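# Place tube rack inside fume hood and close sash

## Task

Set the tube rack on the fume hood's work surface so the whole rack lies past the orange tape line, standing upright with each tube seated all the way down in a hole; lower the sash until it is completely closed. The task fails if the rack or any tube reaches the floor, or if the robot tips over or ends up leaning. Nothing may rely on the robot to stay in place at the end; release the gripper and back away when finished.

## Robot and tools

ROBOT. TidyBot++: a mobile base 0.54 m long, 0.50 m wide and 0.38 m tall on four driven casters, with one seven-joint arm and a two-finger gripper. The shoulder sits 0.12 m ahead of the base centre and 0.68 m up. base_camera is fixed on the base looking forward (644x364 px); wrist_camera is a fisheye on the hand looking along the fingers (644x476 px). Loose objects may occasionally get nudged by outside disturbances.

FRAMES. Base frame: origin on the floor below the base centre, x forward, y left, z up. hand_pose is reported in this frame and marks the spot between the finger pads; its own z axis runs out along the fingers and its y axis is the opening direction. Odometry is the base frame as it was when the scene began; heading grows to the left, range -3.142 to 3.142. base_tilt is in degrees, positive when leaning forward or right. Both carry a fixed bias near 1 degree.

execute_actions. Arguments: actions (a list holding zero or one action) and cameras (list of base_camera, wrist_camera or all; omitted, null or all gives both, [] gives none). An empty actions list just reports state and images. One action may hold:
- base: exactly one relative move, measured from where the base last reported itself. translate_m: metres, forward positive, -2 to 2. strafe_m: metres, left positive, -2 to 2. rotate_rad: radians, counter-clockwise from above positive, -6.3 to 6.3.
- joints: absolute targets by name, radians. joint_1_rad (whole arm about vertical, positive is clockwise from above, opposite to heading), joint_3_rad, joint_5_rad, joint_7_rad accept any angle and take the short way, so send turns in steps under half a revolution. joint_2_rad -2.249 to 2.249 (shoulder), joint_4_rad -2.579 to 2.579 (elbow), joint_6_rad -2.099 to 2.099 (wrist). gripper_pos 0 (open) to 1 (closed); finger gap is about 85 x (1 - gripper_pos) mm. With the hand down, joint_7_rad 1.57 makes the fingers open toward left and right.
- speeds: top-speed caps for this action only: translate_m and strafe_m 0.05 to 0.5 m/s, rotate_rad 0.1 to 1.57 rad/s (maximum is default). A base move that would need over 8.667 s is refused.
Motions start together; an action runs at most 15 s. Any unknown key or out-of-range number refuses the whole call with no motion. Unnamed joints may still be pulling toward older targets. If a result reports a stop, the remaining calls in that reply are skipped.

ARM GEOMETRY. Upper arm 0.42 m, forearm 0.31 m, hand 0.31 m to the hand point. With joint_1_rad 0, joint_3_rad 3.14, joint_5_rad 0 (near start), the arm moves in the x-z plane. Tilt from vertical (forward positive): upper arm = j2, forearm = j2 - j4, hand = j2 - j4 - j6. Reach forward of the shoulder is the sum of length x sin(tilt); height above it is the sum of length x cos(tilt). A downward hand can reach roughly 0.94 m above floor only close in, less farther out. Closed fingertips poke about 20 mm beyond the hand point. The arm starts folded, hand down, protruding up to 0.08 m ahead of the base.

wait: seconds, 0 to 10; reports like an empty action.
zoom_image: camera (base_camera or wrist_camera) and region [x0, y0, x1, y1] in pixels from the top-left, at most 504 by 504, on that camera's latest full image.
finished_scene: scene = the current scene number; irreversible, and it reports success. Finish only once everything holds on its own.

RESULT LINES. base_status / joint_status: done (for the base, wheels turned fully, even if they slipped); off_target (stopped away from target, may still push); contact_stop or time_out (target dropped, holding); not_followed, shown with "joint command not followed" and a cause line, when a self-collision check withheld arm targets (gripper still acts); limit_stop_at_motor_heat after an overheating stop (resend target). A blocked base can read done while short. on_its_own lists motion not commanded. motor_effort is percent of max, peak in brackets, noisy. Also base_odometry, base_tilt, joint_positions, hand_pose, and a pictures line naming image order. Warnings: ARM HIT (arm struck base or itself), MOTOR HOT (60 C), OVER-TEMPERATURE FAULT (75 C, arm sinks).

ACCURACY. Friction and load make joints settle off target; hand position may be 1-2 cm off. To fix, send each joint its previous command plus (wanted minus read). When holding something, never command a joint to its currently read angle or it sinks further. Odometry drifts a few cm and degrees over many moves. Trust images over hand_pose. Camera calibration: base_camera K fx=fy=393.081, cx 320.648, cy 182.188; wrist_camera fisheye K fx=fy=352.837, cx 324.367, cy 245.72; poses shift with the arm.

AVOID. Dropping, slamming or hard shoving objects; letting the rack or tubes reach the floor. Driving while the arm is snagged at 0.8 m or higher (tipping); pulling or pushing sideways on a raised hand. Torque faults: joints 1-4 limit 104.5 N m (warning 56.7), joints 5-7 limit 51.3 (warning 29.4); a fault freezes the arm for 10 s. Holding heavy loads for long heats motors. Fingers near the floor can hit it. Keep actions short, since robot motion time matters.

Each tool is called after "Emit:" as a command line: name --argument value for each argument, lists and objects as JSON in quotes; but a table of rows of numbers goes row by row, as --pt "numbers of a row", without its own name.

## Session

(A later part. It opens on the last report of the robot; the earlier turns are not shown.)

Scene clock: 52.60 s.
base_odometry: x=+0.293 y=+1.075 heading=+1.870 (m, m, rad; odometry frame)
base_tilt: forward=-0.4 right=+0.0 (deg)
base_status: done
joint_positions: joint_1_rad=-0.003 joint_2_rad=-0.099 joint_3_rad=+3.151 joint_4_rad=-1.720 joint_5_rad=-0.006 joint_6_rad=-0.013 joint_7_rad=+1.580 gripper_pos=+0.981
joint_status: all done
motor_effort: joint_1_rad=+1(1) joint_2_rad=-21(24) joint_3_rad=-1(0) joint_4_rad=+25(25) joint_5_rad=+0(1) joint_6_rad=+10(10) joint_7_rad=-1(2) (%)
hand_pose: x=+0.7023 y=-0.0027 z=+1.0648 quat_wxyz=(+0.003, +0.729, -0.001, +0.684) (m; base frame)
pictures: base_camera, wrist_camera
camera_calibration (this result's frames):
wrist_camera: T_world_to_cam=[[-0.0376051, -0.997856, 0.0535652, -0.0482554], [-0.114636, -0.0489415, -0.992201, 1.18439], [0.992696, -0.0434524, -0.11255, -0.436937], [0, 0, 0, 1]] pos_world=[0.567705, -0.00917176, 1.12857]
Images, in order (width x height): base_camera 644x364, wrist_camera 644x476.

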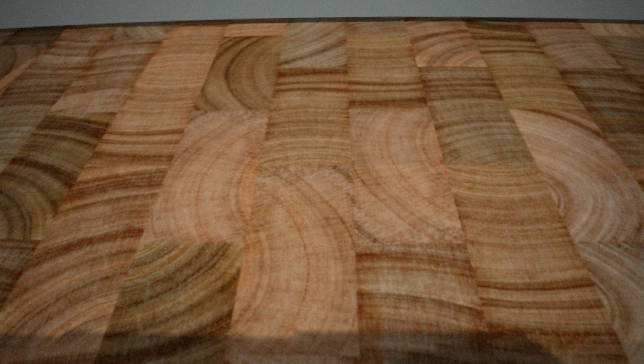

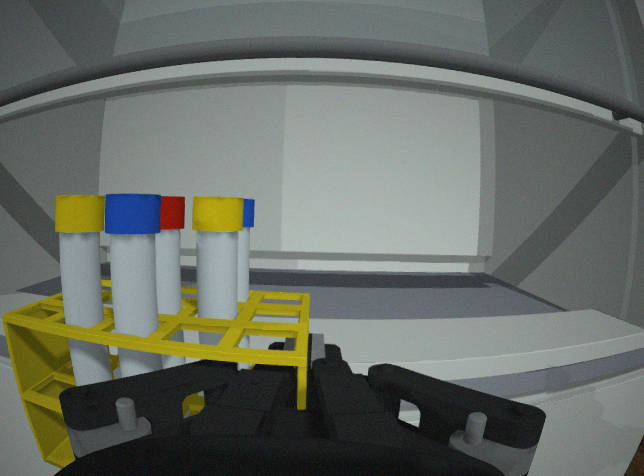

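Emit:
execute_actions --actions '[{"base":{"translate_m":0.2},"speeds":{"translate_m":0.25}}]' --cameras '["wrist_camera"]'

Scene clock: 54.37 s.
base_odometry: x=+0.234 y=+1.266 heading=+1.869 (m, m, rad; odometry frame)
base_tilt: forward=-0.4 right=+0.0 (deg)
base_status: done
joint_positions: joint_1_rad=-0.002 joint_2_rad=-0.095 joint_3_rad=+3.151 joint_4_rad=-1.720 joint_5_rad=-0.006 joint_6_rad=-0.014 joint_7_rad=+1.580 gripper_pos=+0.981
joint_status: not commanded
motor_effort: joint_1_rad=+1(2) joint_2_rad=-22(25) joint_3_rad=-1(0) joint_4_rad=+25(25) joint_5_rad=+0(0) joint_6_rad=+9(10) joint_7_rad=-1(2) (%)
hand_pose: x=+0.7036 y=-0.0027 z=+1.0625 quat_wxyz=(+0.003, +0.731, -0.001, +0.683) (m; base frame)
pictures: wrist_camera
camera_calibration (this result's frames):
wrist_camera: T_world_to_cam=[[-0.037362, -0.997856, 0.053732, -0.0484278], [-0.118998, -0.0489442, -0.991687, 1.18481], [0.992191, -0.0434455, -0.116915, -0.433477], [0, 0, 0, 1]] pos_world=[0.569274, -0.00916704, 1.12688]
Images, in order (width x height): wrist_camera 644x476.

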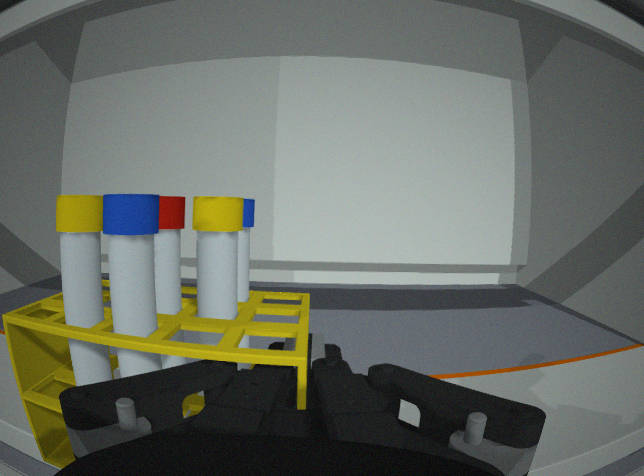

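Emit:
execute_actions --actions '[{"base":{"translate_m":0.15},"speeds":{"translate_m":0.2}}]' --cameras '["wrist_camera"]'

Scene clock: 56.03 s.
base_odometry: x=+0.190 y=+1.410 heading=+1.868 (m, m, rad; odometry frame)
base_tilt: forward=-0.4 right=+0.0 (deg)
base_status: done
joint_positions: joint_1_rad=-0.003 joint_2_rad=-0.093 joint_3_rad=+3.151 joint_4_rad=-1.720 joint_5_rad=-0.006 joint_6_rad=-0.014 joint_7_rad=+1.580 gripper_pos=+0.981
joint_status: not commanded
motor_effort: joint_1_rad=+1(1) joint_2_rad=-21(25) joint_3_rad=-1(0) joint_4_rad=+25(25) joint_5_rad=+0(0) joint_6_rad=+9(10) joint_7_rad=-1(2) (%)
hand_pose: x=+0.7043 y=-0.0027 z=+1.0614 quat_wxyz=(+0.003, +0.731, -0.001, +0.682) (m; base frame)
pictures: wrist_camera
camera_calibration (this result's frames):
wrist_camera: T_world_to_cam=[[-0.0372459, -0.997856, 0.0538134, -0.0485062], [-0.121096, -0.048947, -0.991433, 1.18496], [0.991942, -0.0434434, -0.119013, -0.431893], [0, 0, 0, 1]] pos_world=[0.5701, -0.00916463, 1.12602]
Images, in order (width x height): wrist_camera 644x476.

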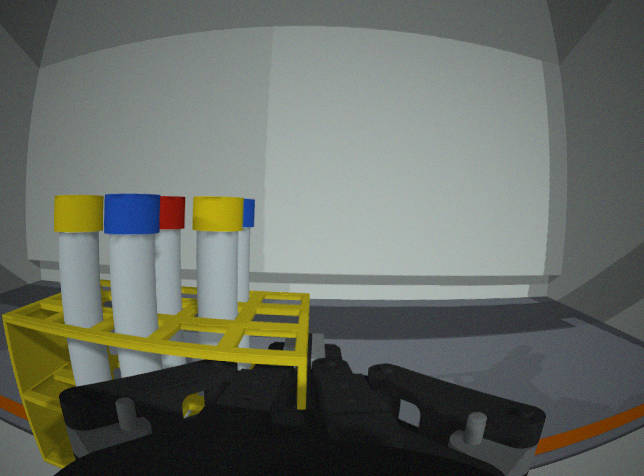

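Emit:
execute_actions --actions '[{"base":{"translate_m":0.17},"speeds":{"translate_m":0.2}}]' --cameras '[]'

Emit:
execute_actions --actions '[{"joints":{"joint_2_rad":-0.065,"joint_4_rad":-1.85,"joint_6_rad":0.19}}]' --cameras '[]'

Emit:
execute_actions --actions '[{"joints":{"joint_4_rad":-1.885,"joint_6_rad":0.225}}]' --cameras '["wrist_camera"]'

Scene clock: 57.87 s.
base_odometry: x=+0.140 y=+1.572 heading=+1.868 (m, m, rad; odometry frame)
base_tilt: forward=-0.4 right=+0.0 (deg)
base_status: done
joint_positions: joint_1_rad=-0.002 joint_2_rad=-0.093 joint_3_rad=+3.151 joint_4_rad=-1.720 joint_5_rad=-0.006 joint_6_rad=-0.014 joint_7_rad=+1.580 gripper_pos=+0.981
joint_status: not commanded
motor_effort: joint_1_rad=+1(1) joint_2_rad=-22(25) joint_3_rad=+0(0) joint_4_rad=+24(25) joint_5_rad=+0(0) joint_6_rad=+9(10) joint_7_rad=-2(1) (%)
hand_pose: x=+0.7045 y=-0.0027 z=+1.0610 quat_wxyz=(+0.003, +0.732, -0.001, +0.682) (m; base frame)
pictures: none
No camera images: the call's "cameras" was empty. Leave "cameras" out to get every camera's image.

Scene clock: 58.90 s.
base_odometry: x=+0.140 y=+1.572 heading=+1.868 (m, m, rad; odometry frame)
base_tilt: forward=-0.4 right=+0.0 (deg)
base_status: not commanded
joint_positions: joint_1_rad=-0.002 joint_2_rad=-0.070 joint_3_rad=+3.151 joint_4_rad=-1.850 joint_5_rad=-0.006 joint_6_rad=+0.146 joint_7_rad=+1.580 gripper_pos=+0.981
joint_status: all done
motor_effort: joint_1_rad=+1(1) joint_2_rad=-21(24) joint_3_rad=-2(0) joint_4_rad=+24(26) joint_5_rad=+0(0) joint_6_rad=+9(9) joint_7_rad=-2(1) (%)
hand_pose: x=+0.7078 y=-0.0029 z=+1.0166 quat_wxyz=(+0.004, +0.729, -0.002, +0.684) (m; base frame)
pictures: none
No camera images: the call's "cameras" was empty. Leave "cameras" out to get every camera's image.

Scene clock: 59.60 s.
base_odometry: x=+0.140 y=+1.572 heading=+1.868 (m, m, rad; odometry frame)
base_tilt: forward=-0.4 right=+0.0 (deg)
base_status: not commanded
joint_positions: joint_1_rad=-0.002 joint_2_rad=-0.070 joint_3_rad=+3.151 joint_4_rad=-1.883 joint_5_rad=-0.006 joint_6_rad=+0.182 joint_7_rad=+1.580 gripper_pos=+0.981
joint_status: all done
motor_effort: joint_1_rad=+1(1) joint_2_rad=-21(23) joint_3_rad=-1(2) joint_4_rad=+24(26) joint_5_rad=+0(0) joint_6_rad=+10(10) joint_7_rad=-1(1) (%)
hand_pose: x=+0.7057 y=-0.0030 z=+1.0073 quat_wxyz=(+0.004, +0.728, -0.002, +0.685) (m; base frame)
pictures: wrist_camera
camera_calibration (this result's frames):
wrist_camera: T_world_to_cam=[[-0.0389487, -0.997787, 0.053897, -0.0446954], [-0.111684, -0.049253, -0.992522, 1.12595], [0.99298, -0.0446769, -0.109519, -0.45005], [0, 0, 0, 1]] pos_world=[0.570901, -0.00924701, 1.07065]
Images, in order (width x height): wrist_camera 644x476.

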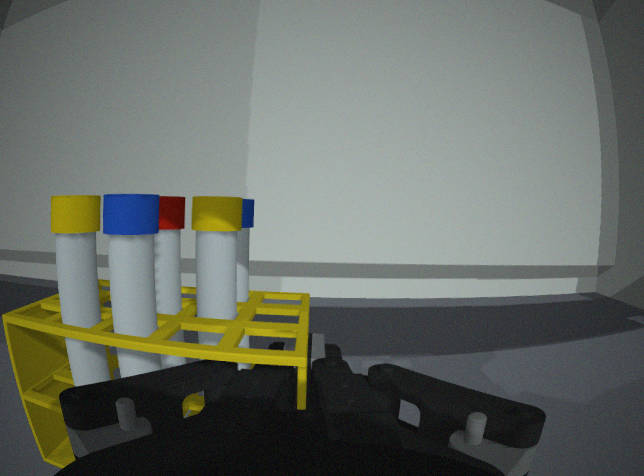

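Emit:
execute_actions --actions '[{"joints":{"joint_4_rad":-1.91,"joint_6_rad":0.24}}]' --cameras '[]'

Scene clock: 60.33 s.
base_odometry: x=+0.140 y=+1.572 heading=+1.868 (m, m, rad; odometry frame)
base_tilt: forward=-0.4 right=+0.1 (deg)
base_status: not commanded
joint_positions: joint_1_rad=-0.002 joint_2_rad=-0.070 joint_3_rad=+3.151 joint_4_rad=-1.907 joint_5_rad=-0.006 joint_6_rad=+0.197 joint_7_rad=+1.580 gripper_pos=+0.981
joint_status: all done
motor_effort: joint_1_rad=+1(1) joint_2_rad=-21(23) joint_3_rad=-1(1) joint_4_rad=+24(25) joint_5_rad=+0(0) joint_6_rad=+10(10) joint_7_rad=-1(1) (%)
hand_pose: x=+0.7036 y=-0.0030 z=+0.9970 quat_wxyz=(+0.004, +0.731, -0.002, +0.682) (m; base frame)
pictures: none
No camera images: the call's "cameras" was empty. Leave "cameras" out to get every camera's image.

Emit:
execute_actions --actions '[{"joints":{"joint_4_rad":-1.93,"joint_6_rad":0.25}}]' --cameras '[]'

Scene clock: 61.00 s.
base_odometry: x=+0.140 y=+1.572 heading=+1.868 (m, m, rad; odometry frame)
base_tilt: forward=-0.4 right=+0.0 (deg)
base_status: not commanded
joint_positions: joint_1_rad=-0.002 joint_2_rad=-0.070 joint_3_rad=+3.151 joint_4_rad=-1.923 joint_5_rad=-0.006 joint_6_rad=+0.212 joint_7_rad=+1.580 gripper_pos=+0.981
joint_status: all done
motor_effort: joint_1_rad=+0(0) joint_2_rad=-21(22) joint_3_rad=-1(1) joint_4_rad=+24(24) joint_5_rad=+0(0) joint_6_rad=+9(10) joint_7_rad=-1(2) (%)
hand_pose: x=+0.7022 y=-0.0030 z=+0.9915 quat_wxyz=(+0.004, +0.732, -0.002, +0.681) (m; base frame)
pictures: none
No camera images: the call's "cameras" was empty. Leave "cameras" out to get every camera's image.

Emit:
execute_actions --actions '[{"joints":{"joint_6_rad":0.165}}]' --cameras '["wrist_camera"]'

Scene clock: 61.60 s.
base_odometry: x=+0.140 y=+1.572 heading=+1.868 (m, m, rad; odometry frame)
base_tilt: forward=-0.4 right=+0.0 (deg)
base_status: not commanded
joint_positions: joint_1_rad=-0.003 joint_2_rad=-0.070 joint_3_rad=+3.151 joint_4_rad=-1.922 joint_5_rad=-0.006 joint_6_rad=+0.208 joint_7_rad=+1.580 gripper_pos=+0.981
joint_status: all done
motor_effort: joint_1_rad=+0(0) joint_2_rad=-19(21) joint_3_rad=-1(2) joint_4_rad=+21(23) joint_5_rad=+0(0) joint_6_rad=+7(9) joint_7_rad=-1(2) (%)
hand_pose: x=+0.7023 y=-0.0030 z=+0.9914 quat_wxyz=(+0.004, +0.733, -0.002, +0.681) (m; base frame)
pictures: wrist_camera
camera_calibration (this result's frames):
wrist_camera: T_world_to_cam=[[-0.0384057, -0.997783, 0.0543521, -0.0448175], [-0.124339, -0.0491977, -0.991019, 1.11713], [0.991496, -0.0448189, -0.122174, -0.434829], [0, 0, 0, 1]] pos_world=[0.568313, -0.0092463, 1.05641]
Images, in order (width x height): wrist_camera 644x476.

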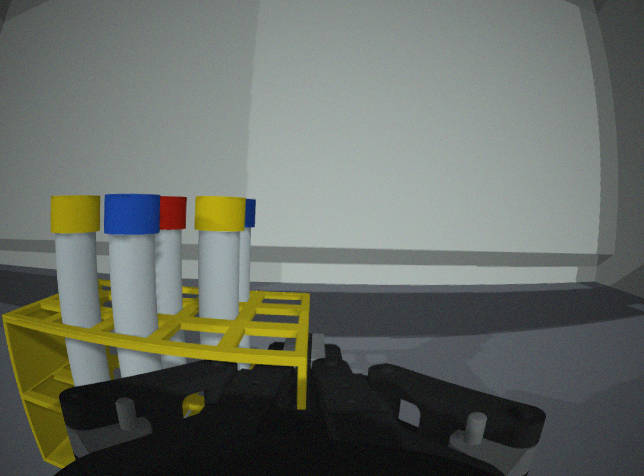

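Rack is supported. Release.

Emit:
execute_actions --actions '[{"joints":{"gripper_pos":0.7,"joint_4_rad":-1.92,"joint_6_rad":0.2}}]' --cameras '["wrist_camera"]'

Emit:
execute_actions --actions '[{"base":{"translate_m":-0.07},"speeds":{"translate_m":0.08}}]' --cameras '["wrist_camera"]'

Scene clock: 62.40 s.
base_odometry: x=+0.140 y=+1.572 heading=+1.868 (m, m, rad; odometry frame)
base_tilt: forward=-0.4 right=+0.0 (deg)
base_status: not commanded
joint_positions: joint_1_rad=-0.002 joint_2_rad=-0.070 joint_3_rad=+3.151 joint_4_rad=-1.922 joint_5_rad=-0.006 joint_6_rad=+0.208 joint_7_rad=+1.580 gripper_pos=+0.700
joint_status: all done
motor_effort: joint_1_rad=+1(1) joint_2_rad=-21(22) joint_3_rad=-1(1) joint_4_rad=+23(23) joint_5_rad=+0(0) joint_6_rad=+9(8) joint_7_rad=-2(2) (%)
hand_pose: x=+0.7023 y=-0.0030 z=+0.9914 quat_wxyz=(+0.004, +0.733, -0.002, +0.681) (m; base frame)
pictures: wrist_camera
camera_calibration (this result's frames):
wrist_camera: T_world_to_cam=[[-0.0384091, -0.997783, 0.0543502, -0.0448152], [-0.124284, -0.049198, -0.991026, 1.11714], [0.991503, -0.0448192, -0.122118, -0.434891], [0, 0, 0, 1]] pos_world=[0.568316, -0.00924646, 1.05644]
Images, in order (width x height): wrist_camera 644x476.

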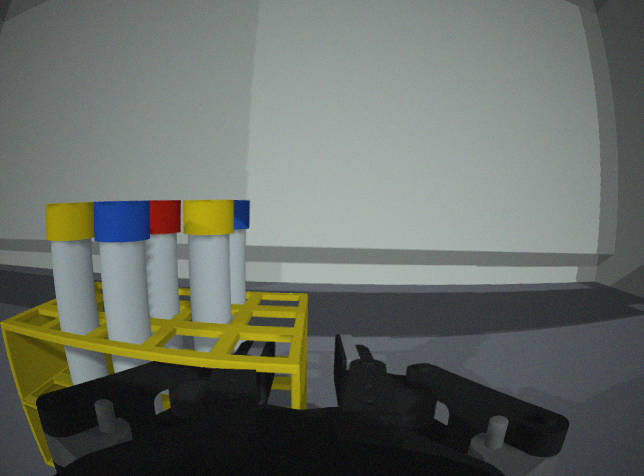

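Scene clock: 63.80 s.
base_odometry: x=+0.160 y=+1.505 heading=+1.869 (m, m, rad; odometry frame)
base_tilt: forward=-0.4 right=+0.0 (deg)
base_status: done
joint_positions: joint_1_rad=-0.002 joint_2_rad=-0.068 joint_3_rad=+3.151 joint_4_rad=-1.922 joint_5_rad=-0.006 joint_6_rad=+0.208 joint_7_rad=+1.580 gripper_pos=+0.700
joint_status: not commanded
motor_effort: joint_1_rad=+0(1) joint_2_rad=-21(24) joint_3_rad=-1(1) joint_4_rad=+23(23) joint_5_rad=+0(0) joint_6_rad=+8(9) joint_7_rad=-1(1) (%)
hand_pose: x=+0.7027 y=-0.0030 z=+0.9906 quat_wxyz=(+0.004, +0.733, -0.002, +0.680) (m; base frame)
pictures: wrist_camera
camera_calibration (this result's frames):
wrist_camera: T_world_to_cam=[[-0.0383396, -0.997783, 0.0544025, -0.0448589], [-0.125547, -0.0492013, -0.990867, 1.11718], [0.991347, -0.0448195, -0.123383, -0.434017], [0, 0, 0, 1]] pos_world=[0.5688, -0.00924519, 1.05587]
Images, in order (width x height): wrist_camera 644x476.

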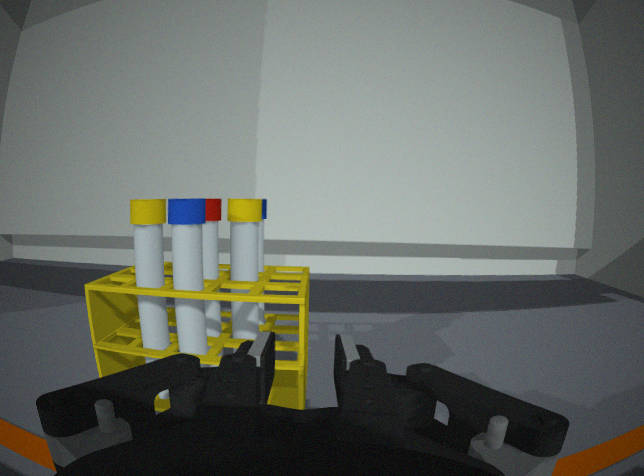

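Emit:
execute_actions --actions '[{"base":{"translate_m":-0.27},"speeds":{"translate_m":0.3},"joints":{"gripper_pos":1,"joint_4_rad":-1.83,"joint_6_rad":0.11}}]' --cameras '["wrist_camera"]'

Emit:
execute_actions --actions '[{"joints":{"joint_2_rad":-0.06,"joint_4_rad":-0.8,"joint_6_rad":-0.87}}]' --cameras '["wrist_camera"]'

Scene clock: 65.93 s.
base_odometry: x=+0.240 y=+1.247 heading=+1.868 (m, m, rad; odometry frame)
base_tilt: forward=-0.4 right=+0.0 (deg)
base_status: done
joint_positions: joint_1_rad=-0.003 joint_2_rad=-0.066 joint_3_rad=+3.151 joint_4_rad=-1.835 joint_5_rad=-0.006 joint_6_rad=+0.145 joint_7_rad=+1.580 gripper_pos=+0.999
joint_status: all done
motor_effort: joint_1_rad=+1(2) joint_2_rad=-21(23) joint_3_rad=-1(0) joint_4_rad=+23(24) joint_5_rad=+0(0) joint_6_rad=+8(8) joint_7_rad=-2(2) (%)
hand_pose: x=+0.7105 y=-0.0028 z=+1.0230 quat_wxyz=(+0.004, +0.726, -0.001, +0.688) (m; base frame)
pictures: wrist_camera
camera_calibration (this result's frames):
wrist_camera: T_world_to_cam=[[-0.0389015, -0.997801, 0.0536612, -0.0449843], [-0.104822, -0.0493306, -0.993267, 1.13797], [0.99373, -0.0442644, -0.102673, -0.460678], [0, 0, 0, 1]] pos_world=[0.575324, -0.00914019, 1.08542]
Images, in order (width x height): wrist_camera 644x476.

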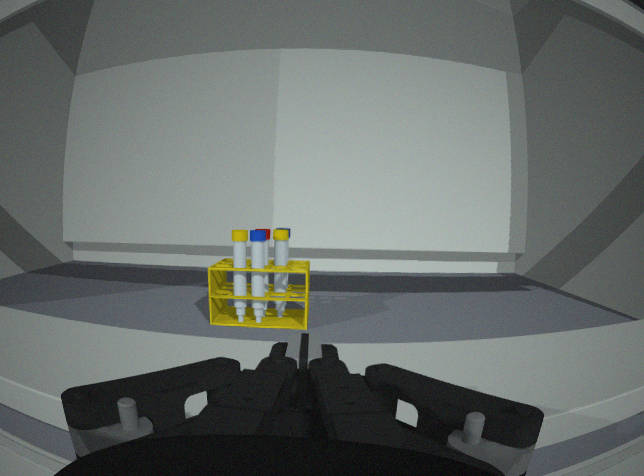

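Scene clock: 68.23 s.
base_odometry: x=+0.240 y=+1.247 heading=+1.868 (m, m, rad; odometry frame)
base_tilt: forward=-0.4 right=+0.0 (deg)
base_status: not commanded
joint_positions: joint_1_rad=-0.003 joint_2_rad=-0.066 joint_3_rad=+3.151 joint_4_rad=-0.810 joint_5_rad=-0.006 joint_6_rad=-0.833 joint_7_rad=+1.580 gripper_pos=+0.999
joint_status: all done
motor_effort: joint_1_rad=+1(1) joint_2_rad=-15(22) joint_3_rad=+0(1) joint_4_rad=+18(24) joint_5_rad=+0(1) joint_6_rad=+9(9) joint_7_rad=-1(1) (%)
hand_pose: x=+0.6157 y=-0.0007 z=+1.3311 quat_wxyz=(+0.002, +0.709, +0.001, +0.705) (m; base frame)
pictures: wrist_camera
camera_calibration (this result's frames):
wrist_camera: T_world_to_cam=[[-0.036106, -0.997892, 0.053925, -0.0652102], [-0.057328, -0.0518031, -0.99701, 1.40984], [0.997702, -0.0390895, -0.0553368, -0.400133], [0, 0, 0, 1]] pos_world=[0.477683, -0.00767966, 1.387]
Images, in order (width x height): wrist_camera 644x476.

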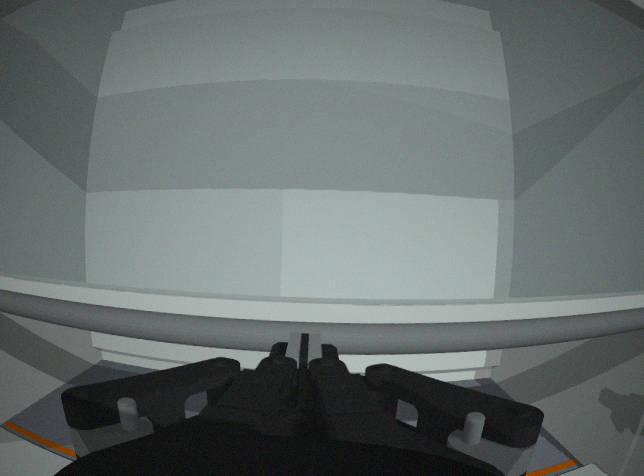

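Emit:
execute_actions --actions '[{"joints":{"joint_2_rad":-0.04,"joint_4_rad":-0.69,"joint_6_rad":-0.96}}]' --cameras '[]'

Emit:
execute_actions --actions '[{"base":{"translate_m":0.135},"speeds":{"translate_m":0.12}}]'

Scene clock: 69.40 s.
base_odometry: x=+0.240 y=+1.247 heading=+1.868 (m, m, rad; odometry frame)
base_tilt: forward=-0.4 right=+0.0 (deg)
base_status: not commanded
joint_positions: joint_1_rad=-0.003 joint_2_rad=-0.056 joint_3_rad=+3.151 joint_4_rad=-0.698 joint_5_rad=-0.006 joint_6_rad=-0.923 joint_7_rad=+1.580 gripper_pos=+0.999
joint_status: all done
motor_effort: joint_1_rad=+1(1) joint_2_rad=-15(18) joint_3_rad=-1(1) joint_4_rad=+17(19) joint_5_rad=+0(0) joint_6_rad=+9(9) joint_7_rad=-1(1) (%)
hand_pose: x=+0.5954 y=-0.0005 z=+1.3552 quat_wxyz=(+0.002, +0.705, +0.001, +0.709) (m; base frame)
pictures: none
No camera images: the call's "cameras" was empty. Leave "cameras" out to get every camera's image.

Scene clock: 71.10 s.
base_odometry: x=+0.200 y=+1.376 heading=+1.868 (m, m, rad; odometry frame)
base_tilt: forward=-0.4 right=+0.0 (deg)
base_status: done
joint_positions: joint_1_rad=-0.003 joint_2_rad=-0.042 joint_3_rad=+3.151 joint_4_rad=-0.697 joint_5_rad=-0.006 joint_6_rad=-0.924 joint_7_rad=+1.580 gripper_pos=+0.999
joint_status: not commanded
motor_effort: joint_1_rad=+0(1) joint_2_rad=-16(20) joint_3_rad=-1(0) joint_4_rad=+17(18) joint_5_rad=+0(0) joint_6_rad=+8(9) joint_7_rad=-1(2) (%)
hand_pose: x=+0.6043 y=-0.0004 z=+1.3488 quat_wxyz=(+0.002, +0.710, +0.001, +0.704) (m; base frame)
pictures: base_camera, wrist_camera
camera_calibration (this result's frames):
wrist_camera: T_world_to_cam=[[-0.035637, -0.997871, 0.0546248, -0.0675002], [-0.0596115, -0.0524396, -0.996843, 1.42808], [0.997585, -0.0387807, -0.0576158, -0.384649], [0, 0, 0, 1]] pos_world=[0.466444, -0.00738567, 1.40509]
Images, in order (width x height): base_camera 644x364, wrist_camera 644x476.

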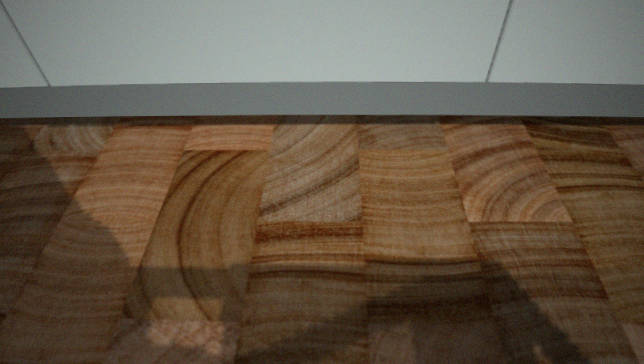

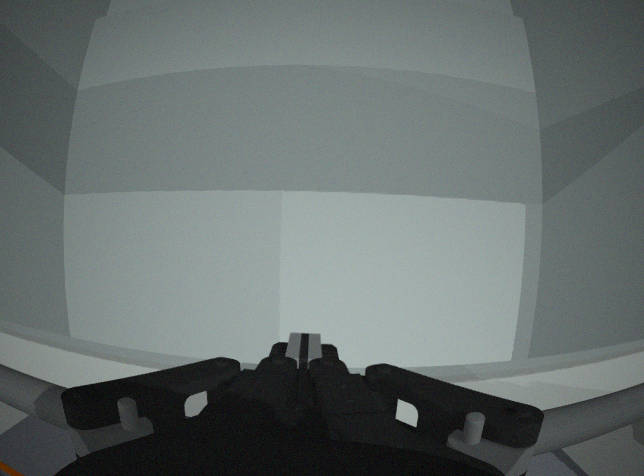

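Emit:
execute_actions --actions '[{"joints":{"joint_2_rad":-0.07,"joint_4_rad":-0.85,"joint_6_rad":-0.86}}]' --cameras '[]'

Emit:
execute_actions --actions '[{"joints":{"joint_2_rad":-0.09,"joint_4_rad":-1.0,"joint_6_rad":-0.85}}]' --cameras '["wrist_camera"]'

Scene clock: 72.33 s.
base_odometry: x=+0.200 y=+1.376 heading=+1.868 (m, m, rad; odometry frame)
base_tilt: forward=-0.4 right=+0.0 (deg)
base_status: not commanded
joint_positions: joint_1_rad=-0.003 joint_2_rad=-0.070 joint_3_rad=+3.151 joint_4_rad=-0.809 joint_5_rad=-0.006 joint_6_rad=-0.860 joint_7_rad=+1.580 gripper_pos=+0.999
joint_status: joint_4_rad off_target (ended at -0.809, target -0.850); the others done
motor_effort: joint_1_rad=+2(2) joint_2_rad=-12(16) joint_3_rad=+0(0) joint_4_rad=+13(17) joint_5_rad=+1(1) joint_6_rad=+3(9) joint_7_rad=-1(1) (%)
hand_pose: x=+0.6124 y=-0.0007 z=+1.3252 quat_wxyz=(+0.002, +0.717, +0.001, +0.697) (m; base frame)
pictures: none
No camera images: the call's "cameras" was empty. Leave "cameras" out to get every camera's image.

Scene clock: 73.80 s.
base_odometry: x=+0.200 y=+1.376 heading=+1.868 (m, m, rad; odometry frame)
base_tilt: forward=-0.4 right=+0.0 (deg)
base_status: not commanded
joint_positions: joint_1_rad=-0.003 joint_2_rad=-0.117 joint_3_rad=+3.151 joint_4_rad=-0.948 joint_5_rad=-0.006 joint_6_rad=-0.781 joint_7_rad=+1.580 gripper_pos=+0.999
joint_status: joint_4_rad off_target (ended at -0.948, target -1.000); joint_6_rad off_target (ended at -0.781, target -0.850); the others done
motor_effort: joint_1_rad=+2(2) joint_2_rad=-6(11) joint_3_rad=+1(1) joint_4_rad=+12(13) joint_5_rad=+1(1) joint_6_rad=+3(6) joint_7_rad=-1(2) (%)
hand_pose: x=+0.6134 y=-0.0008 z=+1.2986 quat_wxyz=(+0.002, +0.722, +0.001, +0.692) (m; base frame)
pictures: wrist_camera
camera_calibration (this result's frames):
wrist_camera: T_world_to_cam=[[-0.0338577, -0.997952, 0.0542711, -0.0654249], [-0.092489, -0.0509406, -0.99441, 1.39553], [0.995138, -0.0386879, -0.0905749, -0.352307], [0, 0, 0, 1]] pos_world=[0.47745, -0.00783168, 1.35937]
Images, in order (width x height): wrist_camera 644x476.

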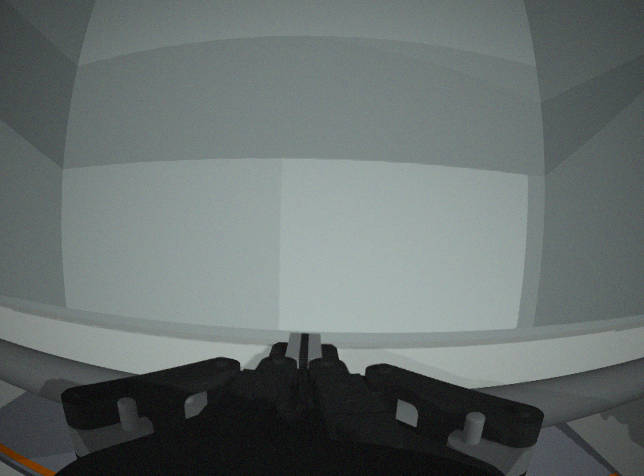

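Moving. Continue.

Emit:
execute_actions --actions '[{"joints":{"joint_2_rad":-0.135,"joint_4_rad":-1.18,"joint_6_rad":-0.73}}]' --cameras '[]'

Emit:
execute_actions --actions '[{"joints":{"joint_2_rad":-0.18,"joint_4_rad":-1.38,"joint_6_rad":-0.59}}]' --cameras '[]'

Emit:
execute_actions --actions '[{"joints":{"joint_2_rad":-0.235,"joint_4_rad":-1.65,"joint_6_rad":-0.37}}]' --cameras '["wrist_camera"]'

Emit:
execute_actions --actions '[{"joints":{"joint_2_rad":-0.26,"joint_4_rad":-1.93,"joint_6_rad":-0.11}}]' --cameras '["wrist_camera"]'

Scene clock: 75.53 s.
base_odometry: x=+0.200 y=+1.376 heading=+1.868 (m, m, rad; odometry frame)
base_tilt: forward=-0.4 right=+0.0 (deg)
base_status: not commanded
joint_positions: joint_1_rad=-0.004 joint_2_rad=-0.169 joint_3_rad=+3.151 joint_4_rad=-1.129 joint_5_rad=-0.006 joint_6_rad=-0.675 joint_7_rad=+1.580 gripper_pos=+0.999
joint_status: joint_4_rad off_target (ended at -1.129, target -1.180); the others done
motor_effort: joint_1_rad=+1(2) joint_2_rad=-7(7) joint_3_rad=-1(1) joint_4_rad=+13(14) joint_5_rad=+0(1) joint_6_rad=+3(6) joint_7_rad=-2(1) (%)
hand_pose: x=+0.6164 y=-0.0008 z=+1.2568 quat_wxyz=(+0.001, +0.730, +0.001, +0.684) (m; base frame)
pictures: none
No camera images: the call's "cameras" was empty. Leave "cameras" out to get every camera's image.

Scene clock: 77.23 s.
base_odometry: x=+0.200 y=+1.376 heading=+1.868 (m, m, rad; odometry frame)
base_tilt: forward=-0.4 right=+0.0 (deg)
base_status: not commanded
joint_positions: joint_1_rad=-0.005 joint_2_rad=-0.219 joint_3_rad=+3.151 joint_4_rad=-1.327 joint_5_rad=-0.006 joint_6_rad=-0.532 joint_7_rad=+1.580 gripper_pos=+0.999
joint_status: joint_2_rad off_target (ended at -0.219, target -0.180); joint_4_rad off_target (ended at -1.327, target -1.380); joint_6_rad off_target (ended at -0.532, target -0.590)
motor_effort: joint_1_rad=+1(3) joint_2_rad=-5(6) joint_3_rad=-1(2) joint_4_rad=+14(14) joint_5_rad=+0(1) joint_6_rad=+3(5) joint_7_rad=-1(1) (%)
hand_pose: x=+0.6195 y=-0.0008 z=+1.2112 quat_wxyz=(+0.001, +0.731, +0.001, +0.682) (m; base frame)
pictures: none
No camera images: the call's "cameras" was empty. Leave "cameras" out to get every camera's image.

Scene clock: 79.17 s.
base_odometry: x=+0.200 y=+1.376 heading=+1.868 (m, m, rad; odometry frame)
base_tilt: forward=-0.4 right=+0.0 (deg)
base_status: not commanded
joint_positions: joint_1_rad=-0.006 joint_2_rad=-0.272 joint_3_rad=+3.151 joint_4_rad=-1.612 joint_5_rad=-0.006 joint_6_rad=-0.309 joint_7_rad=+1.580 gripper_pos=+0.999
joint_status: joint_6_rad off_target (ended at -0.309, target -0.370); the others done
motor_effort: joint_1_rad=+1(2) joint_2_rad=-8(8) joint_3_rad=+0(2) joint_4_rad=+19(18) joint_5_rad=+0(1) joint_6_rad=+5(7) joint_7_rad=-2(2) (%)
hand_pose: x=+0.6224 y=-0.0005 z=+1.1346 quat_wxyz=(+0.001, +0.734, +0.000, +0.679) (m; base frame)
pictures: wrist_camera
camera_calibration (this result's frames):
wrist_camera: T_world_to_cam=[[-0.0312487, -0.998125, 0.0526378, -0.0556946], [-0.128926, -0.0481984, -0.990482, 1.25157], [0.991162, -0.0377377, -0.127178, -0.332094], [0, 0, 0, 1]] pos_world=[0.488779, -0.00779879, 1.20036]
Images, in order (width x height): wrist_camera 644x476.

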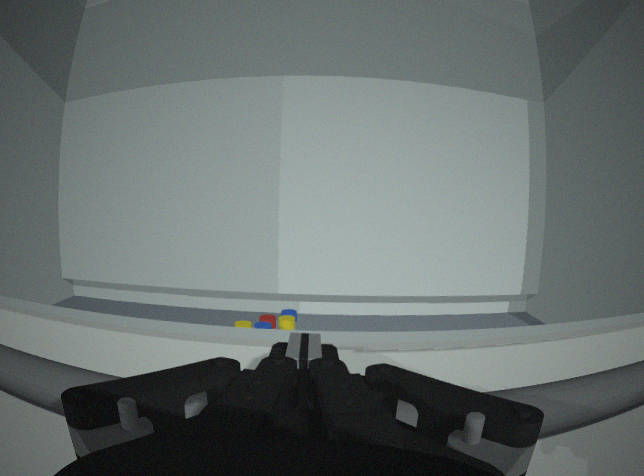

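Scene clock: 81.23 s.
base_odometry: x=+0.200 y=+1.376 heading=+1.868 (m, m, rad; odometry frame)
base_tilt: forward=-0.4 right=+0.0 (deg)
base_status: not commanded
joint_positions: joint_1_rad=-0.008 joint_2_rad=-0.293 joint_3_rad=+3.151 joint_4_rad=-1.890 joint_5_rad=-0.006 joint_6_rad=-0.046 joint_7_rad=+1.580 gripper_pos=+0.999
joint_status: joint_4_rad off_target (ended at -1.890, target -1.930); joint_6_rad off_target (ended at -0.046, target -0.110); the others done
motor_effort: joint_1_rad=+0(4) joint_2_rad=-10(9) joint_3_rad=-1(1) joint_4_rad=+18(18) joint_5_rad=+0(0) joint_6_rad=+5(7) joint_7_rad=-1(1) (%)
hand_pose: x=+0.6223 y=+0.0000 z=+1.0544 quat_wxyz=(+0.001, +0.732, +0.000, +0.681) (m; base frame)
pictures: wrist_camera
camera_calibration (this result's frames):
wrist_camera: T_world_to_cam=[[-0.0315204, -0.998145, 0.0520919, -0.0502401], [-0.122091, -0.0478825, -0.991363, 1.16876], [0.992018, -0.0376081, -0.120355, -0.349943], [0, 0, 0, 1]] pos_world=[0.488261, -0.00734439, 1.11917]
Images, in order (width x height): wrist_camera 644x476.

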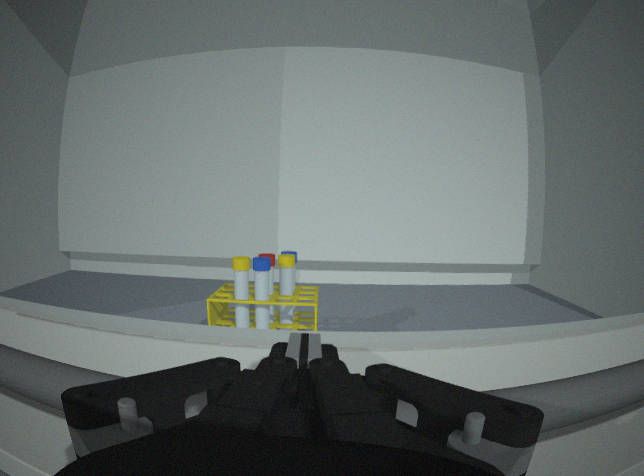

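Emit:
execute_actions --actions '[{"joints":{"joint_2_rad":-0.25,"joint_4_rad":-2.07,"joint_6_rad":0.03}}]' --cameras '[]'

Emit:
execute_actions --actions '[{"joints":{"joint_2_rad":-0.23,"joint_4_rad":-2.16,"joint_6_rad":0.1}}]' --cameras '[]'

Emit:
execute_actions --actions '[{"joints":{"joint_2_rad":-0.2,"joint_4_rad":-2.21,"joint_6_rad":0.09}}]' --cameras '["wrist_camera"]'

Scene clock: 83.17 s.
base_odometry: x=+0.200 y=+1.376 heading=+1.868 (m, m, rad; odometry frame)
base_tilt: forward=-0.3 right=+0.0 (deg)
base_status: not commanded
joint_positions: joint_1_rad=-0.008 joint_2_rad=-0.294 joint_3_rad=+3.151 joint_4_rad=-1.995 joint_5_rad=-0.006 joint_6_rad=+0.080 joint_7_rad=+1.580 gripper_pos=+0.999
joint_status: joint_2_rad off_target (ended at -0.294, target -0.250); joint_4_rad off_target (ended at -1.995, target -2.070); the others done
motor_effort: joint_1_rad=+0(2) joint_2_rad=-7(10) joint_3_rad=-1(2) joint_4_rad=+12(18) joint_5_rad=+0(0) joint_6_rad=+0(4) joint_7_rad=-1(1) (%)
hand_pose: x=+0.6197 y=+0.0001 z=+1.0285 quat_wxyz=(+0.001, +0.724, +0.000, +0.689) (m; base frame)
pictures: none
No camera images: the call's "cameras" was empty. Leave "cameras" out to get every camera's image.

Scene clock: 84.50 s.
base_odometry: x=+0.200 y=+1.376 heading=+1.868 (m, m, rad; odometry frame)
base_tilt: forward=-0.4 right=+0.0 (deg)
base_status: not commanded
joint_positions: joint_1_rad=-0.008 joint_2_rad=-0.289 joint_3_rad=+3.151 joint_4_rad=-2.070 joint_5_rad=-0.006 joint_6_rad=+0.158 joint_7_rad=+1.580 gripper_pos=+0.999
joint_status: joint_2_rad off_target (ended at -0.289, target -0.230); joint_4_rad off_target (ended at -2.070, target -2.160); joint_6_rad off_target (ended at +0.158, target +0.100)
motor_effort: joint_1_rad=+0(2) joint_2_rad=-2(6) joint_3_rad=-1(1) joint_4_rad=+6(12) joint_5_rad=+0(0) joint_6_rad=-4(4) joint_7_rad=-1(1) (%)
hand_pose: x=+0.6174 y=+0.0000 z=+1.0031 quat_wxyz=(+0.001, +0.725, +0.000, +0.688) (m; base frame)
pictures: none
No camera images: the call's "cameras" was empty. Leave "cameras" out to get every camera's image.

Scene clock: 85.23 s.
base_odometry: x=+0.200 y=+1.376 heading=+1.868 (m, m, rad; odometry frame)
base_tilt: forward=-0.4 right=+0.0 (deg)
base_status: not commanded
joint_positions: joint_1_rad=-0.008 joint_2_rad=-0.289 joint_3_rad=+3.151 joint_4_rad=-2.075 joint_5_rad=-0.006 joint_6_rad=+0.167 joint_7_rad=+1.580 gripper_pos=+0.999
joint_status: joint_2_rad off_target (ended at -0.289, target -0.200); joint_4_rad off_target (ended at -2.075, target -2.210); joint_6_rad off_target (ended at +0.167, target +0.090)
motor_effort: joint_1_rad=+1(1) joint_2_rad=+1(3) joint_3_rad=+0(0) joint_4_rad=+1(6) joint_5_rad=-1(1) joint_6_rad=-8(8) joint_7_rad=-1(1) (%)
hand_pose: x=+0.6173 y=+0.0000 z=+1.0029 quat_wxyz=(+0.001, +0.724, +0.000, +0.690) (m; base frame)
pictures: wrist_camera
camera_calibration (this result's frames):
wrist_camera: T_world_to_cam=[[-0.033491, -0.998108, 0.0515601, -0.045942], [-0.099555, -0.0480008, -0.993874, 1.10567], [0.994468, -0.0384188, -0.0977591, -0.375403], [0, 0, 0, 1]] pos_world=[0.481863, -0.00720442, 1.06457]
Images, in order (width x height): wrist_camera 644x476.

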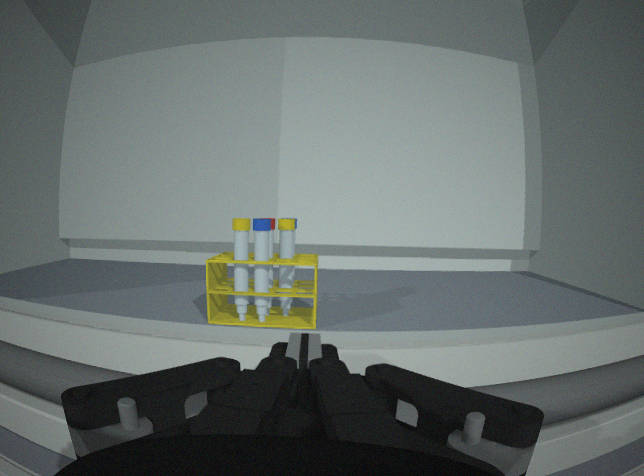

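Emit:
execute_actions --actions '[{"joints":{"joint_2_rad":-0.32,"joint_4_rad":-2.0,"joint_6_rad":0.13}}]' --cameras '[]'

Emit:
execute_actions --actions '[{"base":{"translate_m":-0.5}}]' --cameras '["wrist_camera"]'

Scene clock: 86.67 s.
base_odometry: x=+0.200 y=+1.376 heading=+1.868 (m, m, rad; odometry frame)
base_tilt: forward=-0.4 right=+0.0 (deg)
base_status: not commanded
joint_positions: joint_1_rad=-0.008 joint_2_rad=-0.305 joint_3_rad=+3.151 joint_4_rad=-2.012 joint_5_rad=-0.006 joint_6_rad=+0.158 joint_7_rad=+1.580 gripper_pos=+0.999
joint_status: all done
motor_effort: joint_1_rad=+1(1) joint_2_rad=-12(14) joint_3_rad=-1(1) joint_4_rad=+23(24) joint_5_rad=+0(0) joint_6_rad=+9(8) joint_7_rad=-1(2) (%)
hand_pose: x=+0.6155 y=-0.0001 z=+1.0474 quat_wxyz=(+0.001, +0.699, +0.000, +0.715) (m; base frame)
pictures: none
No camera images: the call's "cameras" was empty. Leave "cameras" out to get every camera's image.

Scene clock: 89.07 s.
base_odometry: x=+0.346 y=+0.898 heading=+1.868 (m, m, rad; odometry frame)
base_tilt: forward=-0.4 right=-0.1 (deg)
base_status: done
joint_positions: joint_1_rad=-0.008 joint_2_rad=-0.319 joint_3_rad=+3.151 joint_4_rad=-2.010 joint_5_rad=-0.006 joint_6_rad=+0.158 joint_7_rad=+1.580 gripper_pos=+0.999
joint_status: not commanded
motor_effort: joint_1_rad=+1(2) joint_2_rad=-11(16) joint_3_rad=-1(1) joint_4_rad=+23(25) joint_5_rad=+0(0) joint_6_rad=+9(9) joint_7_rad=-1(1) (%)
hand_pose: x=+0.6105 y=-0.0002 z=+1.0556 quat_wxyz=(+0.001, +0.694, +0.000, +0.720) (m; base frame)
pictures: wrist_camera
camera_calibration (this result's frames):
wrist_camera: T_world_to_cam=[[-0.0379257, -0.998116, 0.0482293, -0.0428401], [-0.013056, -0.047765, -0.998773, 1.10976], [0.999195, -0.0385089, -0.0112198, -0.457658], [0, 0, 0, 1]] pos_world=[0.470154, -0.00737579, 1.10533]
Images, in order (width x height): wrist_camera 644x476.

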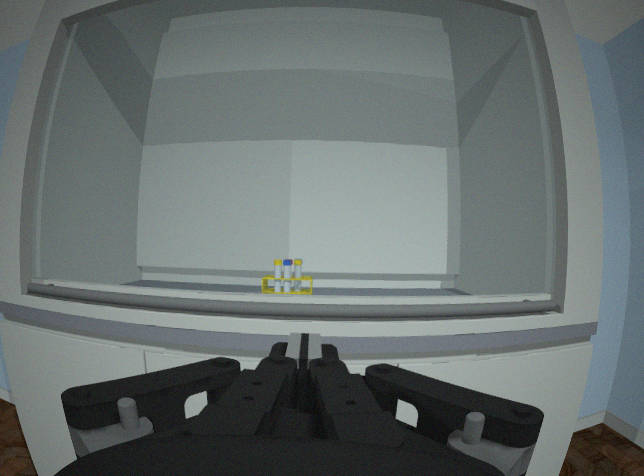

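Emit:
finished_scene --scene 2

The scene is finished: the task was done.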